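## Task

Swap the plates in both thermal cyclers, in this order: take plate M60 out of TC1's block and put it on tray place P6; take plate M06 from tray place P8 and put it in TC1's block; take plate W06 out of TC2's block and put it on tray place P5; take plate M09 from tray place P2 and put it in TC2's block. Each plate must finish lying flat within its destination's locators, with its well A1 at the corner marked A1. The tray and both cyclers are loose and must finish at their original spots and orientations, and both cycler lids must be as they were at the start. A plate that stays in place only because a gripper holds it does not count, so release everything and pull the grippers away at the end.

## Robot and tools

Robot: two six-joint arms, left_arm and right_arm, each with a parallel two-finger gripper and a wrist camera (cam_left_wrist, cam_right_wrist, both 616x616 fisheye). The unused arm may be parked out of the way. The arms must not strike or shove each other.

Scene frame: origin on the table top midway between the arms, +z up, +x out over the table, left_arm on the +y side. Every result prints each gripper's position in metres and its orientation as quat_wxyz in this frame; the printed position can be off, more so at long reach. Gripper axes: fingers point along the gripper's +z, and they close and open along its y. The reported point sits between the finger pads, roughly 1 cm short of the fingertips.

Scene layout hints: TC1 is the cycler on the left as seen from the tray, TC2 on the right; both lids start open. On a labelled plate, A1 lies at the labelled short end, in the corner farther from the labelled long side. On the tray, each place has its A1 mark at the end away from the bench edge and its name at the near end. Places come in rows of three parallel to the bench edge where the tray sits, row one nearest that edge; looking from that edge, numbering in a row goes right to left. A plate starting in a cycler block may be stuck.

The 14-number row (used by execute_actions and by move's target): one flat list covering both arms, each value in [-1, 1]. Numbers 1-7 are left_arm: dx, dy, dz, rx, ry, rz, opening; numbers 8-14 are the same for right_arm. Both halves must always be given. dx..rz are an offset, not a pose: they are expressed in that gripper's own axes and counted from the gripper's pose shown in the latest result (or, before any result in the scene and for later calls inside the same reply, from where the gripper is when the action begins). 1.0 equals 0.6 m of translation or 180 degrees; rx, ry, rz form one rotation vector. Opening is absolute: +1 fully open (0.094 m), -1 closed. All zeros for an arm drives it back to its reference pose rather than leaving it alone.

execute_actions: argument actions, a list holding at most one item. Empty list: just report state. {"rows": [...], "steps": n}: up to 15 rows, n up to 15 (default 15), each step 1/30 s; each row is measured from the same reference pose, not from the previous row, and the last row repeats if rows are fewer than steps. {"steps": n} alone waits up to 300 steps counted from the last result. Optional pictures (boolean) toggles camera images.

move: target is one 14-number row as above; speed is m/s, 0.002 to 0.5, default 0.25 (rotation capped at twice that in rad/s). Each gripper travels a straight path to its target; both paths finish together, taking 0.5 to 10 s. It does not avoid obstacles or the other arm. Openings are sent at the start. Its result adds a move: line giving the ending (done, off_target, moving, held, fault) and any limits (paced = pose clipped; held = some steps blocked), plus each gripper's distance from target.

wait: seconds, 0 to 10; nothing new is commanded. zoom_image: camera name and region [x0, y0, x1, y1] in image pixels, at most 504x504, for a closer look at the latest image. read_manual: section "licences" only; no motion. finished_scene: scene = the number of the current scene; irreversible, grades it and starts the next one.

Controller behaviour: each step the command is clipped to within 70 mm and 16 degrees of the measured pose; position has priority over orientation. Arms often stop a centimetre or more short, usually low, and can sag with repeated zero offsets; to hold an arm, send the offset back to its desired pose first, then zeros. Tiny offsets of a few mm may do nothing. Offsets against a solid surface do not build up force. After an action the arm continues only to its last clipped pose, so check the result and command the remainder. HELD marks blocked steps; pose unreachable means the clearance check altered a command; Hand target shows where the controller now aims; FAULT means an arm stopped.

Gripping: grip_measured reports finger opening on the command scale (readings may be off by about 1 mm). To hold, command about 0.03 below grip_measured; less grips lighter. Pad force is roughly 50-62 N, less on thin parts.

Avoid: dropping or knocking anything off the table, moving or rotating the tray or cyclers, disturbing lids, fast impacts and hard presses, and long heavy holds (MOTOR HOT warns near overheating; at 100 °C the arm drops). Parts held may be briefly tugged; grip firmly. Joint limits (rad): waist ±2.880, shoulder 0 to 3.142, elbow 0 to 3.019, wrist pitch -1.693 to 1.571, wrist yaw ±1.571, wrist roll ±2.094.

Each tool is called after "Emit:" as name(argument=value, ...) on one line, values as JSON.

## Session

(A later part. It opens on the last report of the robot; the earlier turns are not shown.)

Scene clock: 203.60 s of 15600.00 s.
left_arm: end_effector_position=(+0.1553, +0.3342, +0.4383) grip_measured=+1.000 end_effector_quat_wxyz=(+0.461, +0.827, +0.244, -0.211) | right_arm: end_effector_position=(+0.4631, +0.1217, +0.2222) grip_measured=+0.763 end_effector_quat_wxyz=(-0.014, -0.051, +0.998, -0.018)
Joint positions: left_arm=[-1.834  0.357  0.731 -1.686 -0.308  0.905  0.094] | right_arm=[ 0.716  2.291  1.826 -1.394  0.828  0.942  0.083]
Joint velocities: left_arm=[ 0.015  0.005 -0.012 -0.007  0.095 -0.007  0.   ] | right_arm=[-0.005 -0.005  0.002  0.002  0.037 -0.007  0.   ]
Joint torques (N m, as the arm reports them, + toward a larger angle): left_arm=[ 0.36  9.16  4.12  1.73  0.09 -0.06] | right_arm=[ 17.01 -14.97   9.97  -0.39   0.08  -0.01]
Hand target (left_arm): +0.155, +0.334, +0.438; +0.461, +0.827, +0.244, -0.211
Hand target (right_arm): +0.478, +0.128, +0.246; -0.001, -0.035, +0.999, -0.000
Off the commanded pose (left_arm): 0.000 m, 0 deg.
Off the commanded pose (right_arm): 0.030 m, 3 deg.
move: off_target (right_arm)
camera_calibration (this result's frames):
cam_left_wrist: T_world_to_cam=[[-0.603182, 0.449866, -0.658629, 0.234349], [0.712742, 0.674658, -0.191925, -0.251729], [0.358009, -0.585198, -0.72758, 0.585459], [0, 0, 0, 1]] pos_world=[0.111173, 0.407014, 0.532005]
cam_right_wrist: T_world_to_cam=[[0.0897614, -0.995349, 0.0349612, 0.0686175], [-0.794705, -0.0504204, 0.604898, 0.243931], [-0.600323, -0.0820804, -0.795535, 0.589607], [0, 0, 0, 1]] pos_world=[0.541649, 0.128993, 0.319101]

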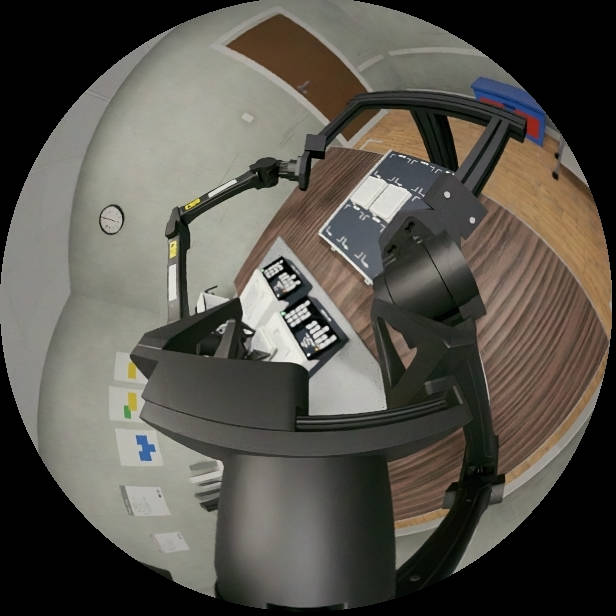

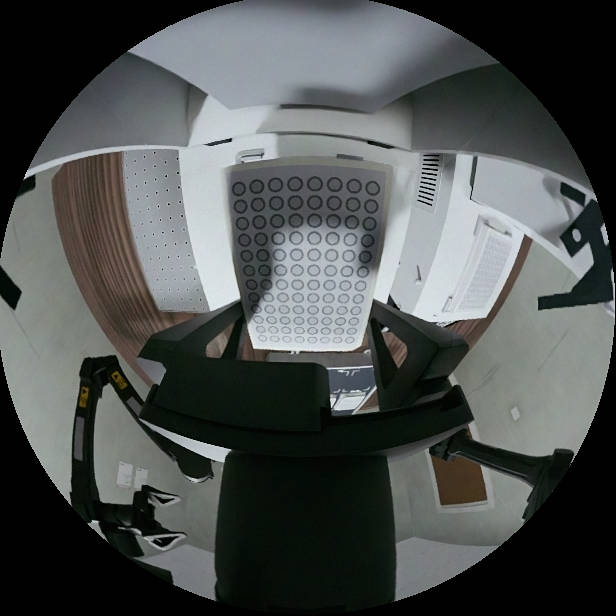

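Emit:
move(target=[0,0,0,0,0,0,1, -0.0235,-0.0093,0.075,-0.0115,-0.009,0.016,0.62], speed=0.03)

Emit:
zoom_image(camera="cam_right_wrist", region=[180, 100, 440, 360])

Scene clock: 206.47 s of 15600.00 s.
left_arm: end_effector_position=(+0.1553, +0.3342, +0.4383) grip_measured=+1.000 end_effector_quat_wxyz=(+0.461, +0.827, +0.244, -0.211) | right_arm: end_effector_position=(+0.4683, +0.1275, +0.1855) grip_measured=+0.763 end_effector_quat_wxyz=(+0.003, -0.034, +0.999, +0.004)
Joint positions: left_arm=[-1.834  0.357  0.731 -1.686 -0.308  0.905  0.094] | right_arm=[ 0.673  2.281  1.743 -1.194  0.84   0.854  0.083]
Joint velocities: left_arm=[ 0.005 -0.005 -0.012 -0.022 -0.081 -0.051  0.   ] | right_arm=[ 0.005  0.005 -0.007 -0.002  0.095  0.037 -0.   ]
Joint torques (N m, as the arm reports them, + toward a larger angle): left_arm=[ 0.24  8.91  4.2   1.66  0.11 -0.03] | right_arm=[ 13.87 -15.33   5.15   0.75   0.23  -0.24]
Hand target (left_arm): +0.155, +0.334, +0.438; +0.461, +0.827, +0.244, -0.211
Hand target (right_arm): +0.476, +0.116, +0.177; -0.000, -0.026, +1.000, +0.000
Off the commanded pose (left_arm): 0.000 m, 0 deg.
Off the commanded pose (right_arm): 0.017 m, 1 deg.
move: off_target (right_arm)
camera_calibration (this result's frames):
cam_left_wrist: T_world_to_cam=[[-0.603182, 0.449866, -0.658629, 0.234349], [0.712742, 0.674658, -0.191925, -0.251729], [0.358009, -0.585198, -0.72758, 0.585459], [0, 0, 0, 1]] pos_world=[0.111173, 0.407014, 0.532005]
cam_right_wrist: T_world_to_cam=[[0.0550866, -0.998459, -0.00668742, 0.0995299], [-0.815791, -0.0488683, 0.576278, 0.285486], [-0.575717, -0.0262897, -0.817226, 0.549428], [0, 0, 0, 1]] pos_world=[0.543729, 0.127772, 0.285154]

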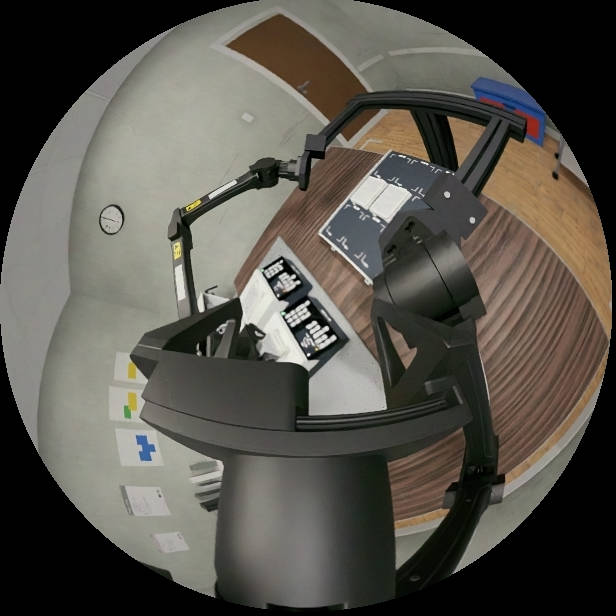

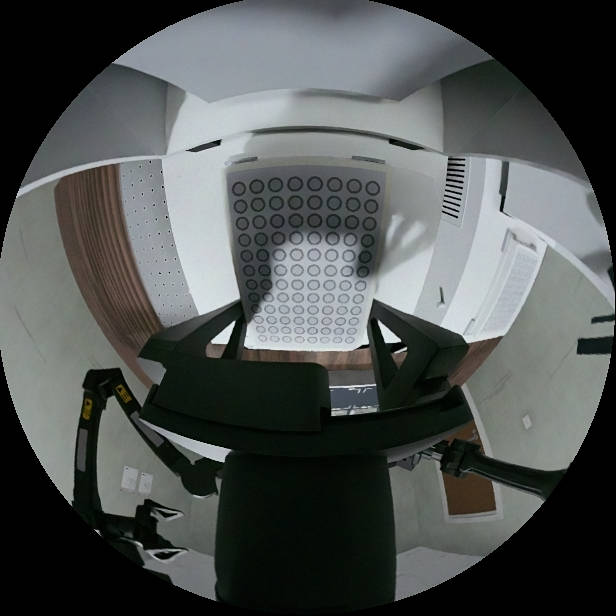

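Region (180, 100, 440, 360) of cam_right_wrist's 616x616 image, scaled by 1.938, with more detail than that image has.

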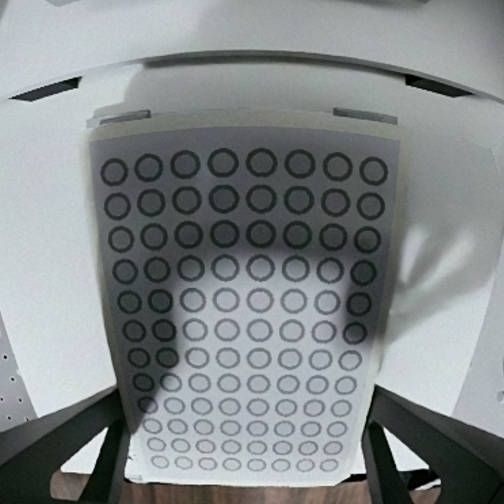

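Emit:
move(target=[0,0,0,0,0,0,1,-0.013,-0.019,0.034,0,0,0.005,0.62], speed=0.015)

Scene clock: 210.77 s of 15600.00 s.
left_arm: end_effector_position=(+0.1553, +0.3342, +0.4383) grip_measured=+1.000 end_effector_quat_wxyz=(+0.461, +0.827, +0.244, -0.211) | right_arm: end_effector_position=(+0.4691, +0.1303, +0.1793) grip_measured=+0.763 end_effector_quat_wxyz=(+0.009, -0.035, +0.999, +0.010)
Joint positions: left_arm=[-1.834  0.357  0.731 -1.686 -0.308  0.905  0.094] | right_arm=[ 0.666  2.278  1.725 -1.144  0.841  0.822  0.083]
Joint velocities: left_arm=[-0.005  0.005 -0.017 -0.002  0.022  0.037  0.   ] | right_arm=[-0.005 -0.005  0.002  0.012  0.007  0.007 -0.001]
Joint torques (N m, as the arm reports them, + toward a larger angle): left_arm=[ 0.75  9.34  4.14  1.66  0.14 -0.03] | right_arm=[ 13.34 -15.2    4.95   0.78   0.25  -0.17]
Hand target (left_arm): +0.155, +0.334, +0.438; +0.461, +0.827, +0.244, -0.211
Hand target (right_arm): +0.477, +0.117, +0.165; +0.003, -0.026, +1.000, +0.004
Off the commanded pose (left_arm): 0.000 m, 0 deg.
Off the commanded pose (right_arm): 0.021 m, 1 deg.
move: off_target (right_arm)
camera_calibration (this result's frames):
cam_left_wrist: T_world_to_cam=[[-0.603182, 0.449866, -0.658629, 0.234349], [0.712742, 0.674658, -0.191925, -0.251729], [0.358009, -0.585198, -0.72758, 0.585459], [0, 0, 0, 1]] pos_world=[0.111173, 0.407014, 0.532005]
cam_right_wrist: T_world_to_cam=[[0.0571847, -0.998166, -0.0198744, 0.103561], [-0.822386, -0.0583824, 0.565927, 0.296068], [-0.566049, -0.0160179, -0.824216, 0.540288], [0, 0, 0, 1]] pos_world=[0.543389, 0.129311, 0.27982]

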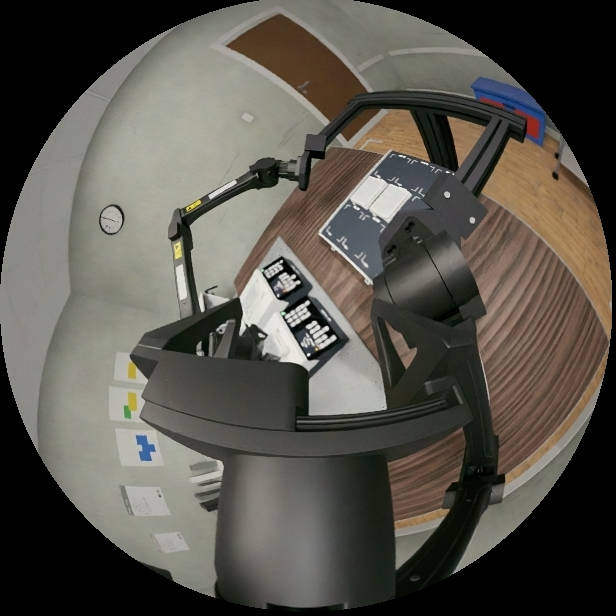

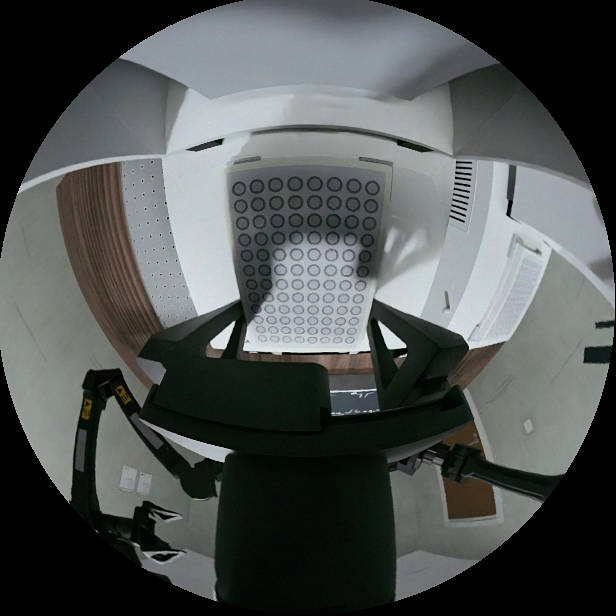

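Emit:
move(target=[0,0,0,0,0,0,1,-0.013,-0.031,0.008,0,0,0.005,0.62], speed=0.015)

Scene clock: 213.67 s of 15600.00 s.
left_arm: end_effector_position=(+0.1553, +0.3342, +0.4383) grip_measured=+1.000 end_effector_quat_wxyz=(+0.461, +0.827, +0.244, -0.211) | right_arm: end_effector_position=(+0.4706, +0.1239, +0.1839) grip_measured=+0.763 end_effector_quat_wxyz=(+0.012, -0.035, +0.999, +0.014)
Joint positions: left_arm=[-1.834  0.357  0.731 -1.686 -0.308  0.905  0.094] | right_arm=[ 0.666  2.253  1.701 -1.129  0.841  0.81   0.083]
Joint velocities: left_arm=[-0.005  0.005 -0.002 -0.027 -0.037  0.007  0.   ] | right_arm=[-0.005 -0.005 -0.007 -0.002 -0.007 -0.022  0.002]
Joint torques (N m, as the arm reports them, + toward a larger angle): left_arm=[ 0.51  9.16  4.11  1.76  0.09 -0.07] | right_arm=[ 13.66 -15.02   5.04   0.64   0.22  -0.26]
Hand target (left_arm): +0.155, +0.334, +0.438; +0.461, +0.827, +0.244, -0.211
Hand target (right_arm): +0.478, +0.112, +0.174; +0.009, -0.027, +1.000, +0.010
Off the commanded pose (left_arm): 0.000 m, 0 deg.
Off the commanded pose (right_arm): 0.017 m, 1 deg.
move: off_target (right_arm)
camera_calibration (this result's frames):
cam_left_wrist: T_world_to_cam=[[-0.603182, 0.449866, -0.658629, 0.234349], [0.712742, 0.674658, -0.191925, -0.251729], [0.358009, -0.585198, -0.72758, 0.585459], [0, 0, 0, 1]] pos_world=[0.111173, 0.407014, 0.532005]
cam_right_wrist: T_world_to_cam=[[0.0572249, -0.997976, -0.0277474, 0.0985644], [-0.826193, -0.0629409, 0.55986, 0.297841], [-0.560473, -0.00911321, -0.828123, 0.542037], [0, 0, 0, 1]] pos_world=[0.544231, 0.122051, 0.284859]

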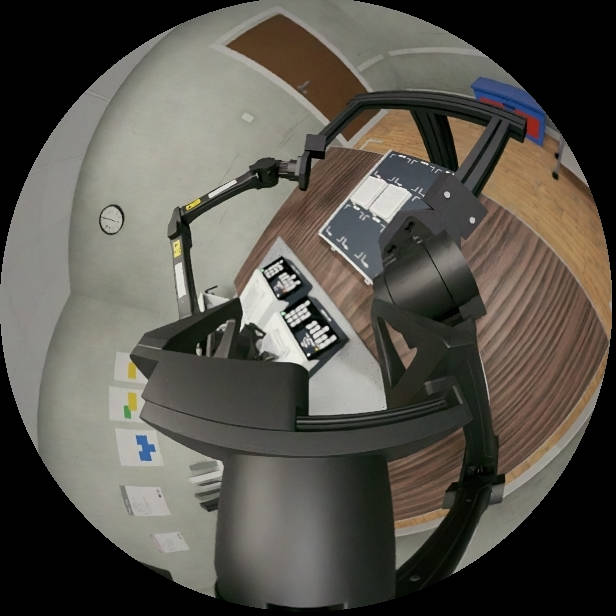

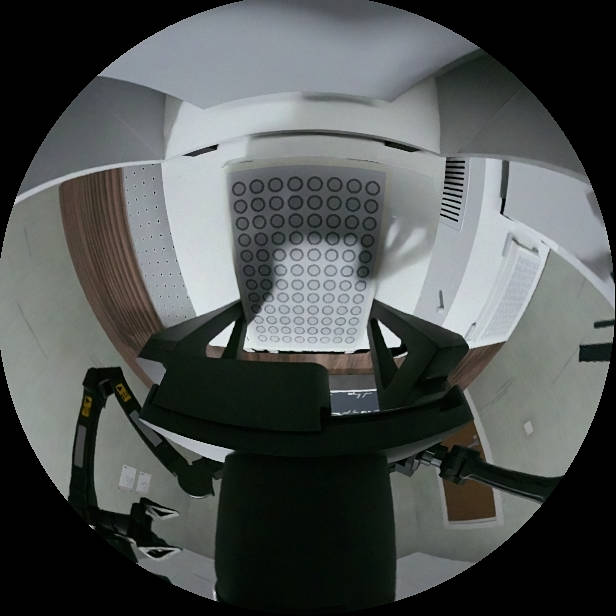

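Emit:
move(target=[0,0,0,0,0,0,1,-0.007,-0.017,0.035,0.009,0.008,0.005,0.62], speed=0.015)

Scene clock: 216.93 s of 15600.00 s.
left_arm: end_effector_position=(+0.1553, +0.3342, +0.4383) grip_measured=+1.000 end_effector_quat_wxyz=(+0.461, +0.827, +0.244, -0.211) | right_arm: end_effector_position=(+0.4733, +0.1202, +0.1790) grip_measured=+0.763 end_effector_quat_wxyz=(+0.010, -0.032, +0.999, +0.012)
Joint positions: left_arm=[-1.834  0.357  0.731 -1.686 -0.308  0.905  0.094] | right_arm=[ 0.656  2.253  1.701 -1.129  0.843  0.81   0.083]
Joint velocities: left_arm=[ 0.005 -0.005 -0.007 -0.012 -0.037 -0.007  0.   ] | right_arm=[-0.005 -0.005 -0.002 -0.007  0.051  0.022  0.001]
Joint torques (N m, as the arm reports them, + toward a larger angle): left_arm=[ 0.21  8.94  4.09  1.75  0.09 -0.07] | right_arm=[ 13.42 -13.17   6.54  -0.28   0.23  -0.08]
Hand target (left_arm): +0.155, +0.334, +0.438; +0.461, +0.827, +0.244, -0.211
Hand target (right_arm): +0.476, +0.114, +0.163; +0.000, -0.027, +1.000, +0.000
Off the commanded pose (left_arm): 0.000 m, 0 deg.
Off the commanded pose (right_arm): 0.017 m, 2 deg.
move: off_target (right_arm)
camera_calibration (this result's frames):
cam_left_wrist: T_world_to_cam=[[-0.603182, 0.449866, -0.658629, 0.234349], [0.712742, 0.674658, -0.191925, -0.251729], [0.358009, -0.585198, -0.72758, 0.585459], [0, 0, 0, 1]] pos_world=[0.111173, 0.407014, 0.532005]
cam_right_wrist: T_world_to_cam=[[0.0507754, -0.998463, -0.0222194, 0.0967681], [-0.823985, -0.0544533, 0.563988, 0.299761], [-0.564331, -0.0103283, -0.825484, 0.540962], [0, 0, 0, 1]] pos_world=[0.547367, 0.11853, 0.279644]

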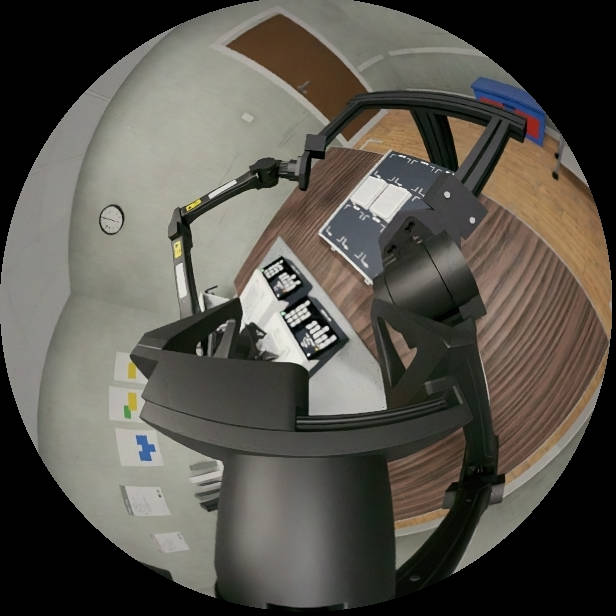

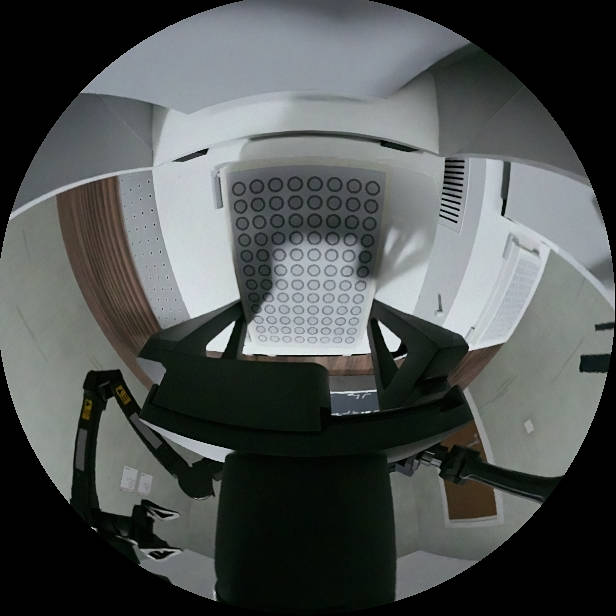

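Emit:
move(target=[0,0,0,0,0,0,1,0.012,0.02,-0.006,0.008,0.006,0,0.62], speed=0.015)

Scene clock: 219.00 s of 15600.00 s.
left_arm: end_effector_position=(+0.1553, +0.3342, +0.4383) grip_measured=+1.000 end_effector_quat_wxyz=(+0.461, +0.827, +0.244, -0.211) | right_arm: end_effector_position=(+0.4674, +0.1174, +0.1761) grip_measured=+0.763 end_effector_quat_wxyz=(-0.002, -0.026, +1.000, -0.005)
Joint positions: left_arm=[-1.834  0.357  0.731 -1.686 -0.308  0.905  0.094] | right_arm=[ 0.656  2.272  1.721 -1.192  0.845  0.867  0.083]
Joint velocities: left_arm=[-0.015 -0.005 -0.017  0.002 -0.007  0.022  0.   ] | right_arm=[-0.005  0.005 -0.002 -0.017  0.022 -0.007 -0.   ]
Joint torques (N m, as the arm reports them, + toward a larger angle): left_arm=[ 0.61  9.19  4.1   1.73  0.11 -0.07] | right_arm=[ 17.06 -12.81   8.34  -0.37   0.04  -0.1 ]
Hand target (left_arm): +0.155, +0.334, +0.438; +0.461, +0.827, +0.244, -0.211
Hand target (right_arm): +0.465, +0.131, +0.183; +0.001, -0.032, +0.999, -0.001
Off the commanded pose (left_arm): 0.000 m, 0 deg.
Off the commanded pose (right_arm): 0.016 m, 1 deg.
move: off_target (right_arm)
camera_calibration (this result's frames):
cam_left_wrist: T_world_to_cam=[[-0.603182, 0.449866, -0.658629, 0.234349], [0.712742, 0.674658, -0.191925, -0.251729], [0.358009, -0.585198, -0.72758, 0.585459], [0, 0, 0, 1]] pos_world=[0.111173, 0.407014, 0.532005]
cam_right_wrist: T_world_to_cam=[[0.039232, -0.999184, 0.00964152, 0.0940197], [-0.810597, -0.0261823, 0.585018, 0.283073], [-0.584288, -0.0307669, -0.810963, 0.54438], [0, 0, 0, 1]] pos_world=[0.543845, 0.118103, 0.274962]

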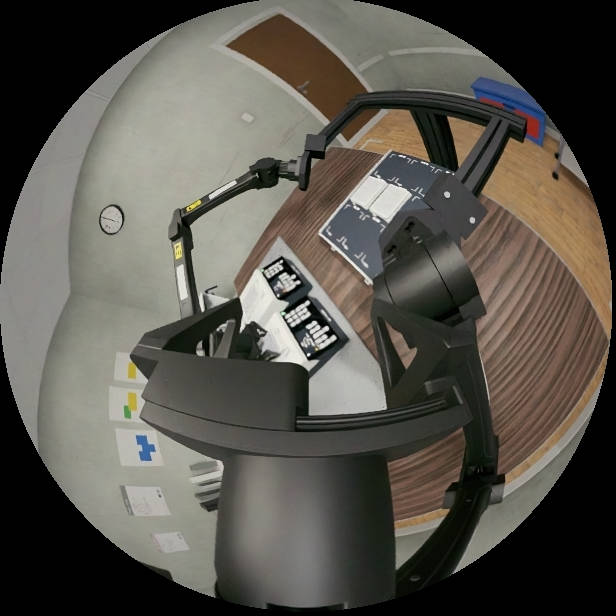

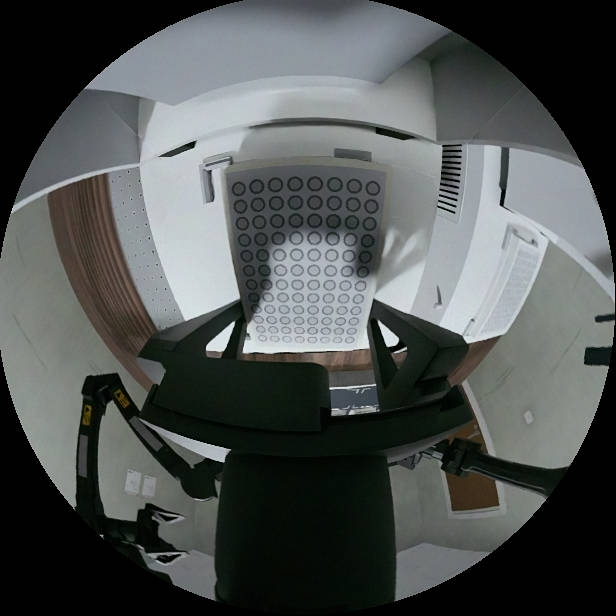

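Emit:
move(target=[0,0,0,0,0,0,1,0.0,0.036,-0.03,0,0,-0.004,0.62], speed=0.015)

Scene clock: 222.03 s of 15600.00 s.
left_arm: end_effector_position=(+0.1553, +0.3342, +0.4383) grip_measured=+1.000 end_effector_quat_wxyz=(+0.461, +0.827, +0.244, -0.211) | right_arm: end_effector_position=(+0.4613, +0.1247, +0.1800) grip_measured=+0.763 end_effector_quat_wxyz=(-0.011, -0.037, +0.999, -0.015)
Joint positions: left_arm=[-1.834  0.357  0.731 -1.686 -0.308  0.905  0.094] | right_arm=[ 0.67   2.305  1.765 -1.259  0.84   0.897  0.083]
Joint velocities: left_arm=[-0.005 -0.005  0.012  0.002 -0.022 -0.081  0.   ] | right_arm=[-0.005 -0.005 -0.002 -0.017  0.007 -0.095  0.   ]
Joint torques (N m, as the arm reports them, + toward a larger angle): left_arm=[ 0.71  9.08  4.12  1.7   0.11 -0.04] | right_arm=[ 17.95 -13.65   9.09  -0.36   0.03  -0.05]
Hand target (left_arm): +0.155, +0.334, +0.438; +0.461, +0.827, +0.244, -0.211
Hand target (right_arm): +0.466, +0.138, +0.194; -0.002, -0.033, +0.999, -0.004
Off the commanded pose (left_arm): 0.000 m, 0 deg.
Off the commanded pose (right_arm): 0.021 m, 2 deg.
move: off_target (right_arm)
camera_calibration (this result's frames):
cam_left_wrist: T_world_to_cam=[[-0.603182, 0.449866, -0.658629, 0.234349], [0.712742, 0.674658, -0.191925, -0.251729], [0.358009, -0.585198, -0.72758, 0.585459], [0, 0, 0, 1]] pos_world=[0.111173, 0.407014, 0.532005]
cam_right_wrist: T_world_to_cam=[[0.0610706, -0.997691, 0.0297102, 0.087681], [-0.799597, -0.0310855, 0.599732, 0.268923], [-0.597423, -0.0603822, -0.79965, 0.551902], [0, 0, 0, 1]] pos_world=[0.539394, 0.129163, 0.277441]

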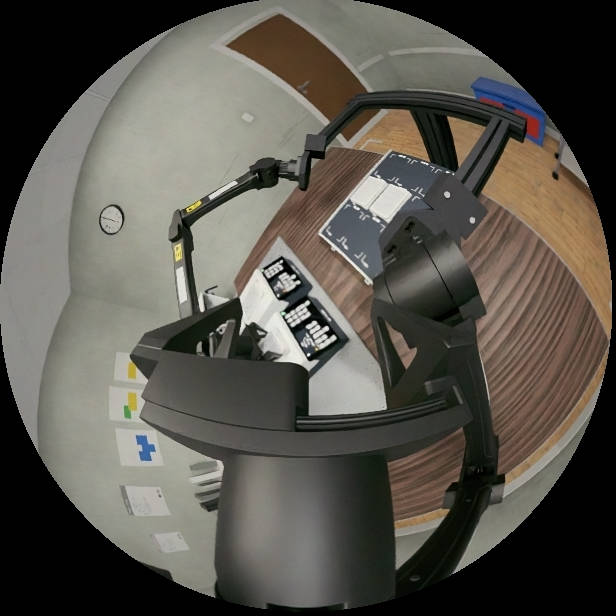

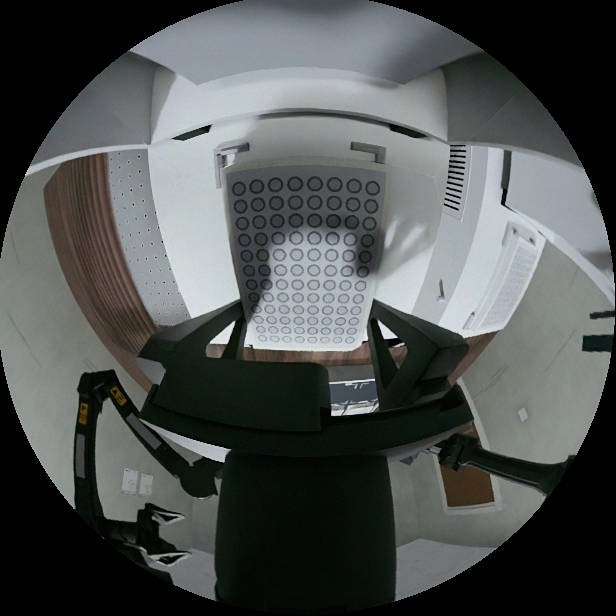

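Emit:
move(target=[0,0,0,0,0,0,1,-0.03,0.01,-0.1,-0.01,-0.007,0.004,0.62], speed=0.05)

Scene clock: 224.33 s of 15600.00 s.
left_arm: end_effector_position=(+0.1553, +0.3342, +0.4383) grip_measured=+1.000 end_effector_quat_wxyz=(+0.461, +0.827, +0.244, -0.211) | right_arm: end_effector_position=(+0.4625, +0.1258, +0.2138) grip_measured=+0.763 end_effector_quat_wxyz=(-0.016, -0.047, +0.999, -0.018)
Joint positions: left_arm=[-1.834  0.357  0.731 -1.686 -0.308  0.905  0.094] | right_arm=[ 0.708  2.305  1.829 -1.378  0.827  0.942  0.083]
Joint velocities: left_arm=[ 0.005 -0.005 -0.007  0.012 -0.037  0.066  0.   ] | right_arm=[-0.024 -0.005  0.007 -0.007 -0.051 -0.022 -0.001]
Joint torques (N m, as the arm reports them, + toward a larger angle): left_arm=[ 0.39  9.16  4.16  1.66  0.11 -0.06] | right_arm=[ 17.45 -15.19   9.96  -0.42   0.06  -0.05]
Hand target (left_arm): +0.155, +0.334, +0.438; +0.461, +0.827, +0.244, -0.211
Hand target (right_arm): +0.479, +0.132, +0.240; -0.001, -0.030, +1.000, +0.001
Off the commanded pose (left_arm): 0.000 m, 0 deg.
Off the commanded pose (right_arm): 0.032 m, 3 deg.
move: off_target (right_arm)
camera_calibration (this result's frames):
cam_left_wrist: T_world_to_cam=[[-0.603182, 0.449866, -0.658629, 0.234349], [0.712742, 0.674658, -0.191925, -0.251729], [0.358009, -0.585198, -0.72758, 0.585459], [0, 0, 0, 1]] pos_world=[0.111173, 0.407014, 0.532005]
cam_right_wrist: T_world_to_cam=[[0.0822022, -0.995993, 0.0352367, 0.0765206], [-0.793429, -0.0440069, 0.607069, 0.246911], [-0.603086, -0.0778603, -0.793867, 0.583353], [0, 0, 0, 1]] pos_world=[0.541428, 0.1325, 0.310517]

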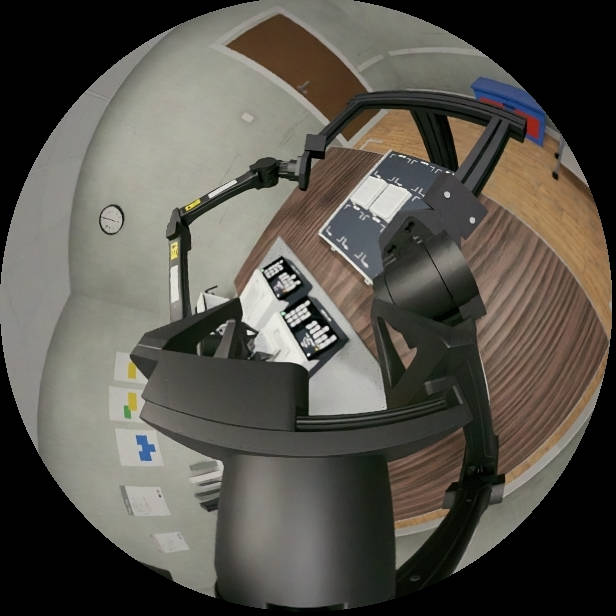

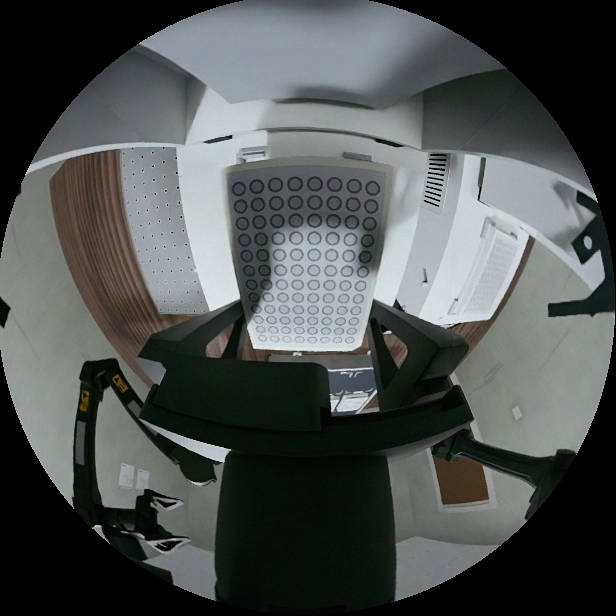

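Emit:
move(target=[0,0,0,0,0,0,1,-0.022,-0.015,0.056,-0.0115,-0.01,0.013,0.62], speed=0.03)

Scene clock: 227.17 s of 15600.00 s.
left_arm: end_effector_position=(+0.1553, +0.3342, +0.4383) grip_measured=+1.000 end_effector_quat_wxyz=(+0.461, +0.827, +0.244, -0.211) | right_arm: end_effector_position=(+0.4673, +0.1282, +0.1887) grip_measured=+0.763 end_effector_quat_wxyz=(+0.003, -0.035, +0.999, +0.004)
Joint positions: left_arm=[-1.834  0.357  0.731 -1.686 -0.308  0.905  0.094] | right_arm=[ 0.678  2.281  1.747 -1.203  0.839  0.86   0.083]
Joint velocities: left_arm=[-0.015  0.015  0.002 -0.017 -0.007  0.051  0.   ] | right_arm=[ 0.005  0.005  0.002  0.002 -0.037 -0.007  0.001]
Joint torques (N m, as the arm reports them, + toward a larger angle): left_arm=[ 0.33  9.17  4.19  1.64  0.09 -0.07] | right_arm=[ 14.   -15.29   5.14   0.81   0.23  -0.25]
Hand target (left_arm): +0.155, +0.334, +0.438; +0.461, +0.827, +0.244, -0.211
Hand target (right_arm): +0.475, +0.117, +0.180; -0.000, -0.027, +1.000, +0.000
Off the commanded pose (left_arm): 0.000 m, 0 deg.
Off the commanded pose (right_arm): 0.016 m, 1 deg.
move: off_target (right_arm)
camera_calibration (this result's frames):
cam_left_wrist: T_world_to_cam=[[-0.603182, 0.449866, -0.658629, 0.234349], [0.712742, 0.674658, -0.191925, -0.251729], [0.358009, -0.585198, -0.72758, 0.585459], [0, 0, 0, 1]] pos_world=[0.111173, 0.407014, 0.532005]
cam_right_wrist: T_world_to_cam=[[0.0565067, -0.998381, -0.00651254, 0.099608], [-0.815685, -0.0499259, 0.576338, 0.282992], [-0.57573, -0.0272548, -0.817185, 0.551608], [0, 0, 0, 1]] pos_world=[0.542781, 0.128609, 0.288316]

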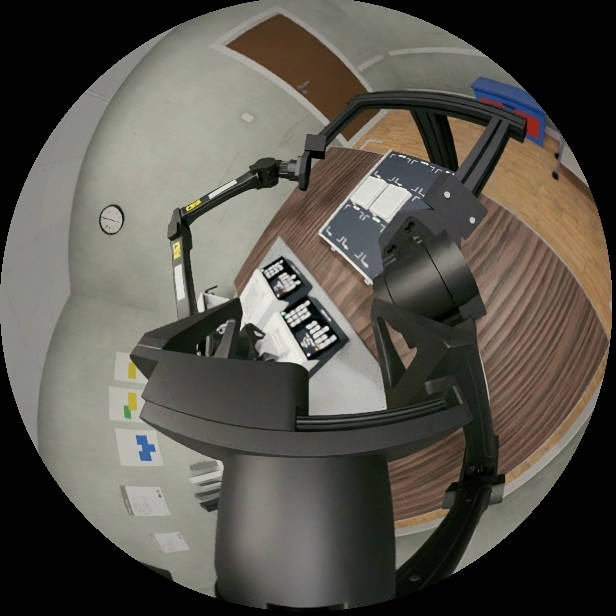

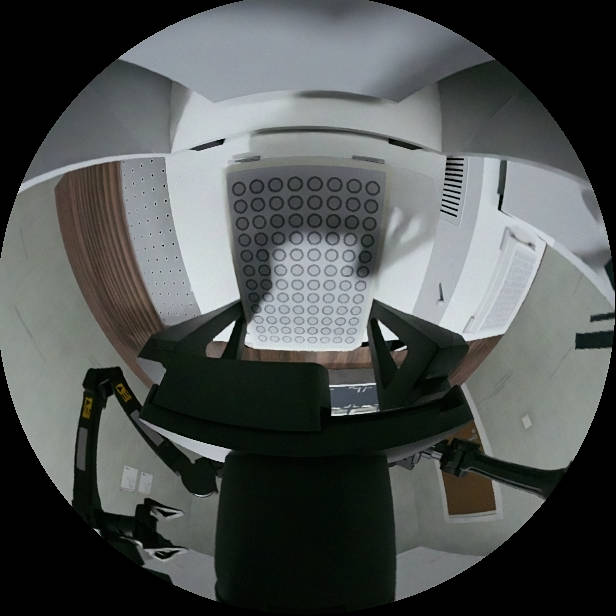

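Emit:
execute_actions(actions=[{"rows":[[0,0,0,0,0,0,1,-0.013,-0.021,0.02,0.0025,0.002,0.005,0.62],[0,0,0,0,0,0,1,-0.013,-0.021,0.02,0.0025,0.002,0.005,0.62],[0,0,0,0,0,0,1,-0.013,-0.021,0.02,0.0025,0.002,0.005,0.62],[0,0,0,0,0,0,1,-0.013,-0.021,0.022,0.0025,0.002,0.005,0.62],[0,0,0,0,0,0,1,-0.013,-0.021,0.024,0.0025,0.002,0.005,0.62],[0,0,0,0,0,0,1,-0.013,-0.021,0.026,0.0025,0.002,0.005,0.62]],"steps":15}], pictures=false)

Emit:
wait(seconds=0.7)

Scene clock: 229.50 s of 15600.00 s.
left_arm: end_effector_position=(+0.1553, +0.3342, +0.4383) grip_measured=+1.000 end_effector_quat_wxyz=(+0.461, +0.827, +0.244, -0.211) | right_arm: end_effector_position=(+0.4686, +0.1273, +0.1834) grip_measured=+0.763 end_effector_quat_wxyz=(+0.004, -0.034, +0.999, +0.004)
Joint positions: left_arm=[-1.834  0.357  0.731 -1.686 -0.308  0.905  0.094] | right_arm=[ 0.67   2.28   1.739 -1.185  0.842  0.847  0.083]
Joint velocities: left_arm=[-0.005  0.005 -0.007 -0.007  0.022 -0.051  0.   ] | right_arm=[-0.005  0.005 -0.012  0.017 -0.037  0.037  0.   ]
Joint torques (N m, as the arm reports them, + toward a larger angle): left_arm=[ 0.66  9.28  4.21  1.75  0.1  -0.05] | right_arm=[ 13.67 -15.19   5.13   0.62   0.22  -0.25]
Hand target (left_arm): +0.155, +0.334, +0.438; +0.461, +0.827, +0.244, -0.211
Hand target (right_arm): +0.476, +0.116, +0.173; -0.000, -0.027, +1.000, -0.000
Off the commanded pose (left_arm): 0.000 m, 0 deg.
Off the commanded pose (right_arm): 0.017 m, 1 deg.
Steps of this call (steps 1 to 55: nothing new was sent; steps 56 to 70: all 15 steps of this action). Readings (end_effector_position):
56: left_arm (+0.1553, +0.3342, +0.4383) | right_arm (+0.4676, +0.1283, +0.1887)
57: left_arm (+0.1553, +0.3342, +0.4383) | right_arm (+0.4680, +0.1285, +0.1885)
59: left_arm (+0.1553, +0.3342, +0.4383) | right_arm (+0.4686, +0.1289, +0.1883)
63: left_arm (+0.1553, +0.3342, +0.4383) | right_arm (+0.4685, +0.1289, +0.1863)
70: the state above

Scene clock: 230.20 s of 15600.00 s.
left_arm: end_effector_position=(+0.1553, +0.3342, +0.4383) grip_measured=+1.000 end_effector_quat_wxyz=(+0.461, +0.827, +0.244, -0.211) | right_arm: end_effector_position=(+0.4686, +0.1273, +0.1834) grip_measured=+0.763 end_effector_quat_wxyz=(+0.004, -0.034, +0.999, +0.004)
Joint positions: left_arm=[-1.834  0.357  0.731 -1.686 -0.308  0.905  0.094] | right_arm=[ 0.67   2.28   1.739 -1.185  0.842  0.847  0.083]
Joint velocities: left_arm=[-0.005 -0.005 -0.017 -0.037 -0.022  0.051  0.   ] | right_arm=[-0.005 -0.005 -0.012  0.002 -0.037 -0.007  0.   ]
Joint torques (N m, as the arm reports them, + toward a larger angle): left_arm=[ 0.44  8.88  4.17  1.8   0.09 -0.05] | right_arm=[ 14.08 -14.96   5.13   0.71   0.23  -0.22]
Hand target (left_arm): +0.155, +0.334, +0.438; +0.461, +0.827, +0.244, -0.211
Hand target (right_arm): +0.476, +0.116, +0.173; -0.000, -0.027, +1.000, -0.001
Off the commanded pose (left_arm): 0.000 m, 0 deg.
Off the commanded pose (right_arm): 0.017 m, 1 deg.
Steps of this call (steps 1 to 21: nothing new was sent). Readings (end_effector_position):
1: left_arm (+0.1553, +0.3342, +0.4383) | right_arm (+0.4686, +0.1273, +0.1834)
2: left_arm (+0.1553, +0.3342, +0.4383) | right_arm (+0.4686, +0.1273, +0.1834)
4: left_arm (+0.1553, +0.3342, +0.4383) | right_arm (+0.4686, +0.1273, +0.1834)
8: left_arm (+0.1553, +0.3342, +0.4383) | right_arm (+0.4686, +0.1273, +0.1834)
21: the state above
camera_calibration (this result's frames):
cam_left_wrist: T_world_to_cam=[[-0.603182, 0.449866, -0.658629, 0.234349], [0.712742, 0.674658, -0.191925, -0.251729], [0.358009, -0.585198, -0.72758, 0.585459], [0, 0, 0, 1]] pos_world=[0.111173, 0.407014, 0.532005]
cam_right_wrist: T_world_to_cam=[[0.0562136, -0.998395, -0.00692577, 0.0987574], [-0.81698, -0.0499845, 0.574496, 0.288025], [-0.57392, -0.0266363, -0.818478, 0.547356], [0, 0, 0, 1]] pos_world=[0.543897, 0.127575, 0.283214]

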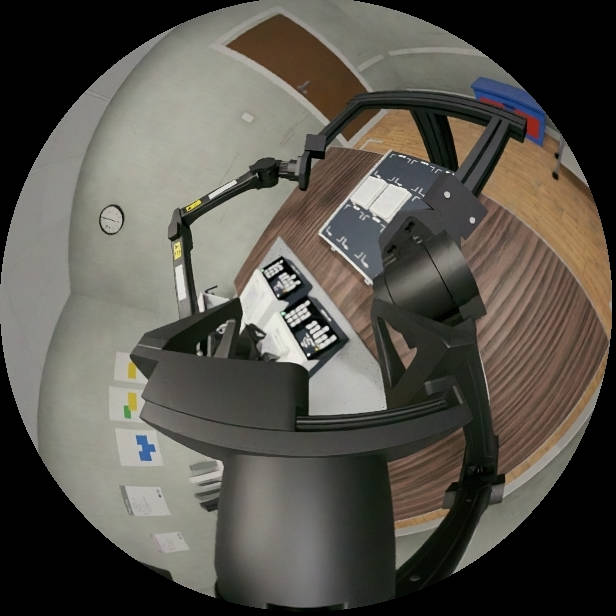

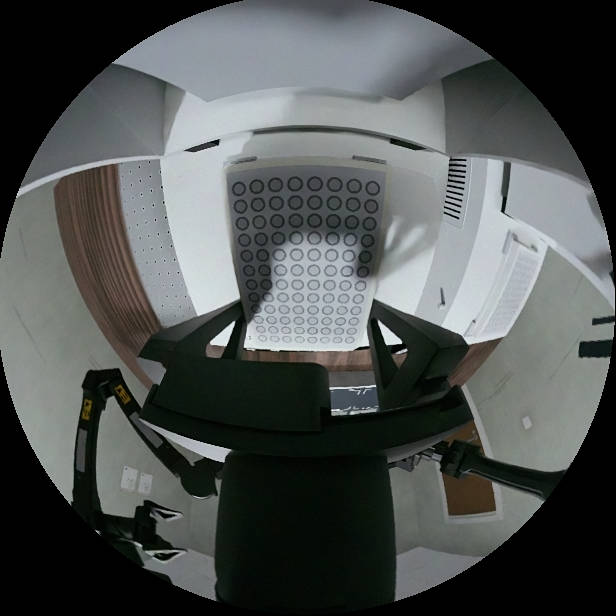

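Continue: target (0.475,0.118,0.166).

Emit:
execute_actions(actions=[{"rows":[[0,0,0,0,0,0,1,-0.01,-0.017,0.019,0.0025,0.0025,0.0045,0.62],[0,0,0,0,0,0,1,-0.01,-0.017,0.021,0.0025,0.0025,0.0045,0.62],[0,0,0,0,0,0,1,-0.01,-0.017,0.023,0.0025,0.0025,0.0045,0.62],[0,0,0,0,0,0,1,-0.01,-0.017,0.025,0.0025,0.0025,0.0045,0.62],[0,0,0,0,0,0,1,-0.01,-0.017,0.027,0.0025,0.0025,0.0045,0.62],[0,0,0,0,0,0,1,-0.01,-0.017,0.029,0.0025,0.0025,0.0045,0.62]],"steps":15}])

Scene clock: 231.90 s of 15600.00 s.
left_arm: end_effector_position=(+0.1553, +0.3342, +0.4383) grip_measured=+1.000 end_effector_quat_wxyz=(+0.461, +0.827, +0.244, -0.211) | right_arm: end_effector_position=(+0.4702, +0.1274, +0.1789) grip_measured=+0.763 end_effector_quat_wxyz=(+0.005, -0.033, +0.999, +0.006)
Joint positions: left_arm=[-1.834  0.357  0.731 -1.686 -0.308  0.905  0.094] | right_arm=[ 0.663  2.28   1.733 -1.164  0.842  0.835  0.083]
Joint velocities: left_arm=[ 0.005 -0.005  0.002 -0.002 -0.007  0.022  0.   ] | right_arm=[ 0.005 -0.005  0.012  0.007 -0.037 -0.081 -0.002]
Joint torques (N m, as the arm reports them, + toward a larger angle): left_arm=[ 0.53  9.2   4.12  1.68  0.1  -0.05] | right_arm=[ 14.21 -14.02   5.07   0.82   0.23  -0.2 ]
Hand target (left_arm): +0.155, +0.334, +0.438; +0.461, +0.827, +0.244, -0.211
Hand target (right_arm): +0.475, +0.118, +0.166; -0.000, -0.027, +1.000, -0.000
Off the commanded pose (left_arm): 0.000 m, 0 deg.
Off the commanded pose (right_arm): 0.017 m, 1 deg.
Steps of this call (steps 1 to 36: nothing new was sent; steps 37 to 51: all 15 steps of this action). Readings (end_effector_position):
37: left_arm (+0.1553, +0.3342, +0.4383) | right_arm (+0.4687, +0.1274, +0.1834)
38: left_arm (+0.1553, +0.3342, +0.4383) | right_arm (+0.4689, +0.1276, +0.1834)
40: left_arm (+0.1553, +0.3342, +0.4383) | right_arm (+0.4695, +0.1284, +0.1834)
44: left_arm (+0.1553, +0.3342, +0.4383) | right_arm (+0.4705, +0.1291, +0.1821)
51: the state above
camera_calibration (this result's frames):
cam_left_wrist: T_world_to_cam=[[-0.603182, 0.449866, -0.658629, 0.234349], [0.712742, 0.674658, -0.191925, -0.251729], [0.358009, -0.585198, -0.72758, 0.585459], [0, 0, 0, 1]] pos_world=[0.111173, 0.407014, 0.532005]
cam_right_wrist: T_world_to_cam=[[0.0526109, -0.998557, -0.0107576, 0.101199], [-0.81877, -0.0493007, 0.572002, 0.293069], [-0.571707, -0.0212855, -0.820182, 0.543142], [0, 0, 0, 1]] pos_world=[0.54515, 0.127062, 0.278928]

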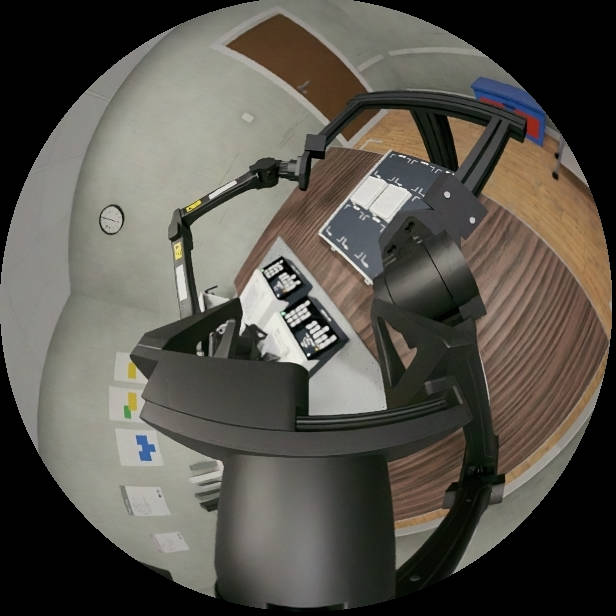

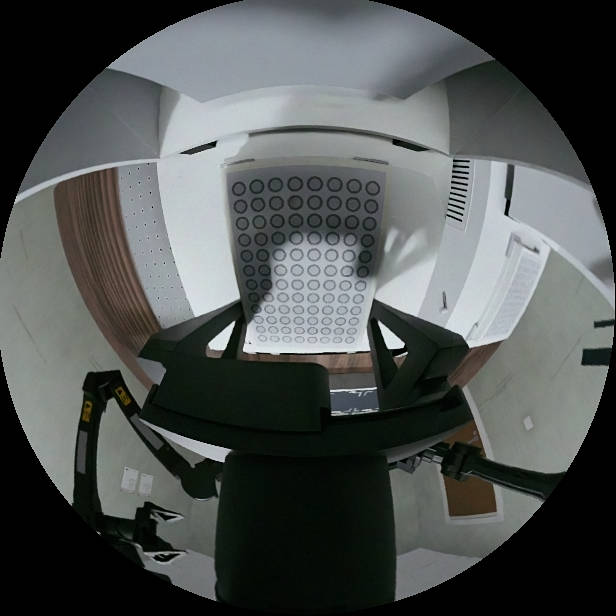

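Emit:
execute_actions(actions=[{"rows":[[0,0,0,0,0,0,1,-0.002,-0.013,0.026,0.004,0.003,0.004,0.62]],"steps":15}])

Scene clock: 233.20 s of 15600.00 s.
left_arm: end_effector_position=(+0.1553, +0.3342, +0.4383) grip_measured=+1.000 end_effector_quat_wxyz=(+0.461, +0.827, +0.244, -0.211) | right_arm: end_effector_position=(+0.4693, +0.1281, +0.1777) grip_measured=+0.763 end_effector_quat_wxyz=(+0.007, -0.032, +0.999, +0.006)
Joint positions: left_arm=[-1.834  0.357  0.731 -1.686 -0.308  0.905  0.094] | right_arm=[ 0.663  2.28   1.728 -1.155  0.844  0.834  0.083]
Joint velocities: left_arm=[-0.005  0.015  0.012 -0.002 -0.037 -0.022  0.   ] | right_arm=[-0.015 -0.005  0.007  0.007 -0.051 -0.081 -0.001]
Joint torques (N m, as the arm reports them, + toward a larger angle): left_arm=[ 0.52  8.98  4.23  1.77  0.12 -0.05] | right_arm=[ 13.84 -14.4    5.08   0.74   0.22  -0.18]
Hand target (left_arm): +0.155, +0.334, +0.438; +0.461, +0.827, +0.244, -0.211
Hand target (right_arm): +0.472, +0.120, +0.164; +0.001, -0.026, +1.000, -0.000
Off the commanded pose (left_arm): 0.000 m, 0 deg.
Off the commanded pose (right_arm): 0.017 m, 1 deg.
Steps of this call (steps 1 to 24: nothing new was sent; steps 25 to 39: all 15 steps of this action). Readings (end_effector_position):
25: left_arm (+0.1553, +0.3342, +0.4383) | right_arm (+0.4702, +0.1276, +0.1787)
26: left_arm (+0.1553, +0.3342, +0.4383) | right_arm (+0.4703, +0.1278, +0.1786)
28: left_arm (+0.1553, +0.3342, +0.4383) | right_arm (+0.4699, +0.1281, +0.1781)
32: left_arm (+0.1553, +0.3342, +0.4383) | right_arm (+0.4692, +0.1281, +0.1777)
39: the state above
camera_calibration (this result's frames):
cam_left_wrist: T_world_to_cam=[[-0.603182, 0.449866, -0.658629, 0.234349], [0.712742, 0.674658, -0.191925, -0.251729], [0.358009, -0.585198, -0.72758, 0.585459], [0, 0, 0, 1]] pos_world=[0.111173, 0.407014, 0.532005]
cam_right_wrist: T_world_to_cam=[[0.0506358, -0.998647, -0.0118646, 0.103068], [-0.820527, -0.0483711, 0.569558, 0.294228], [-0.569361, -0.0191048, -0.821866, 0.540546], [0, 0, 0, 1]] pos_world=[0.543969, 0.127488, 0.277899]

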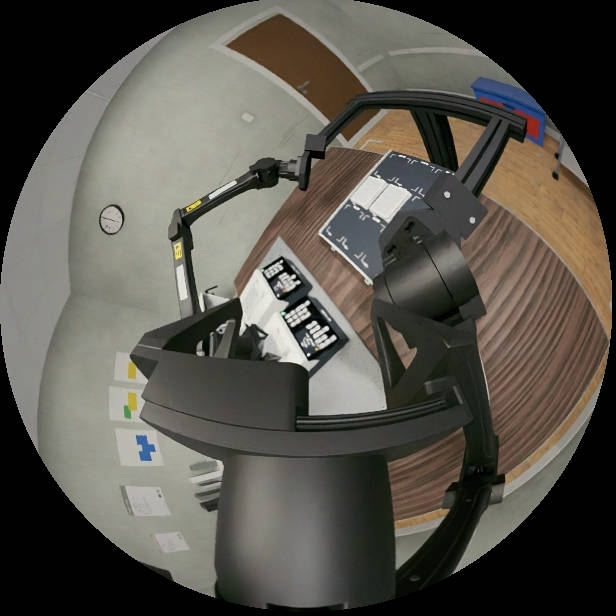

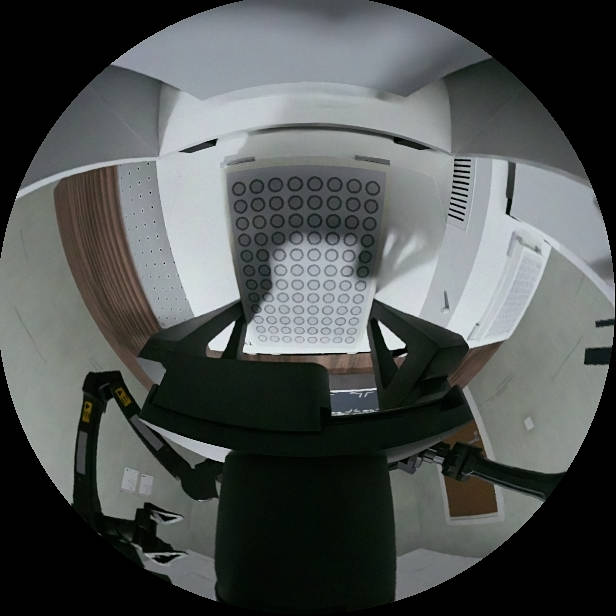

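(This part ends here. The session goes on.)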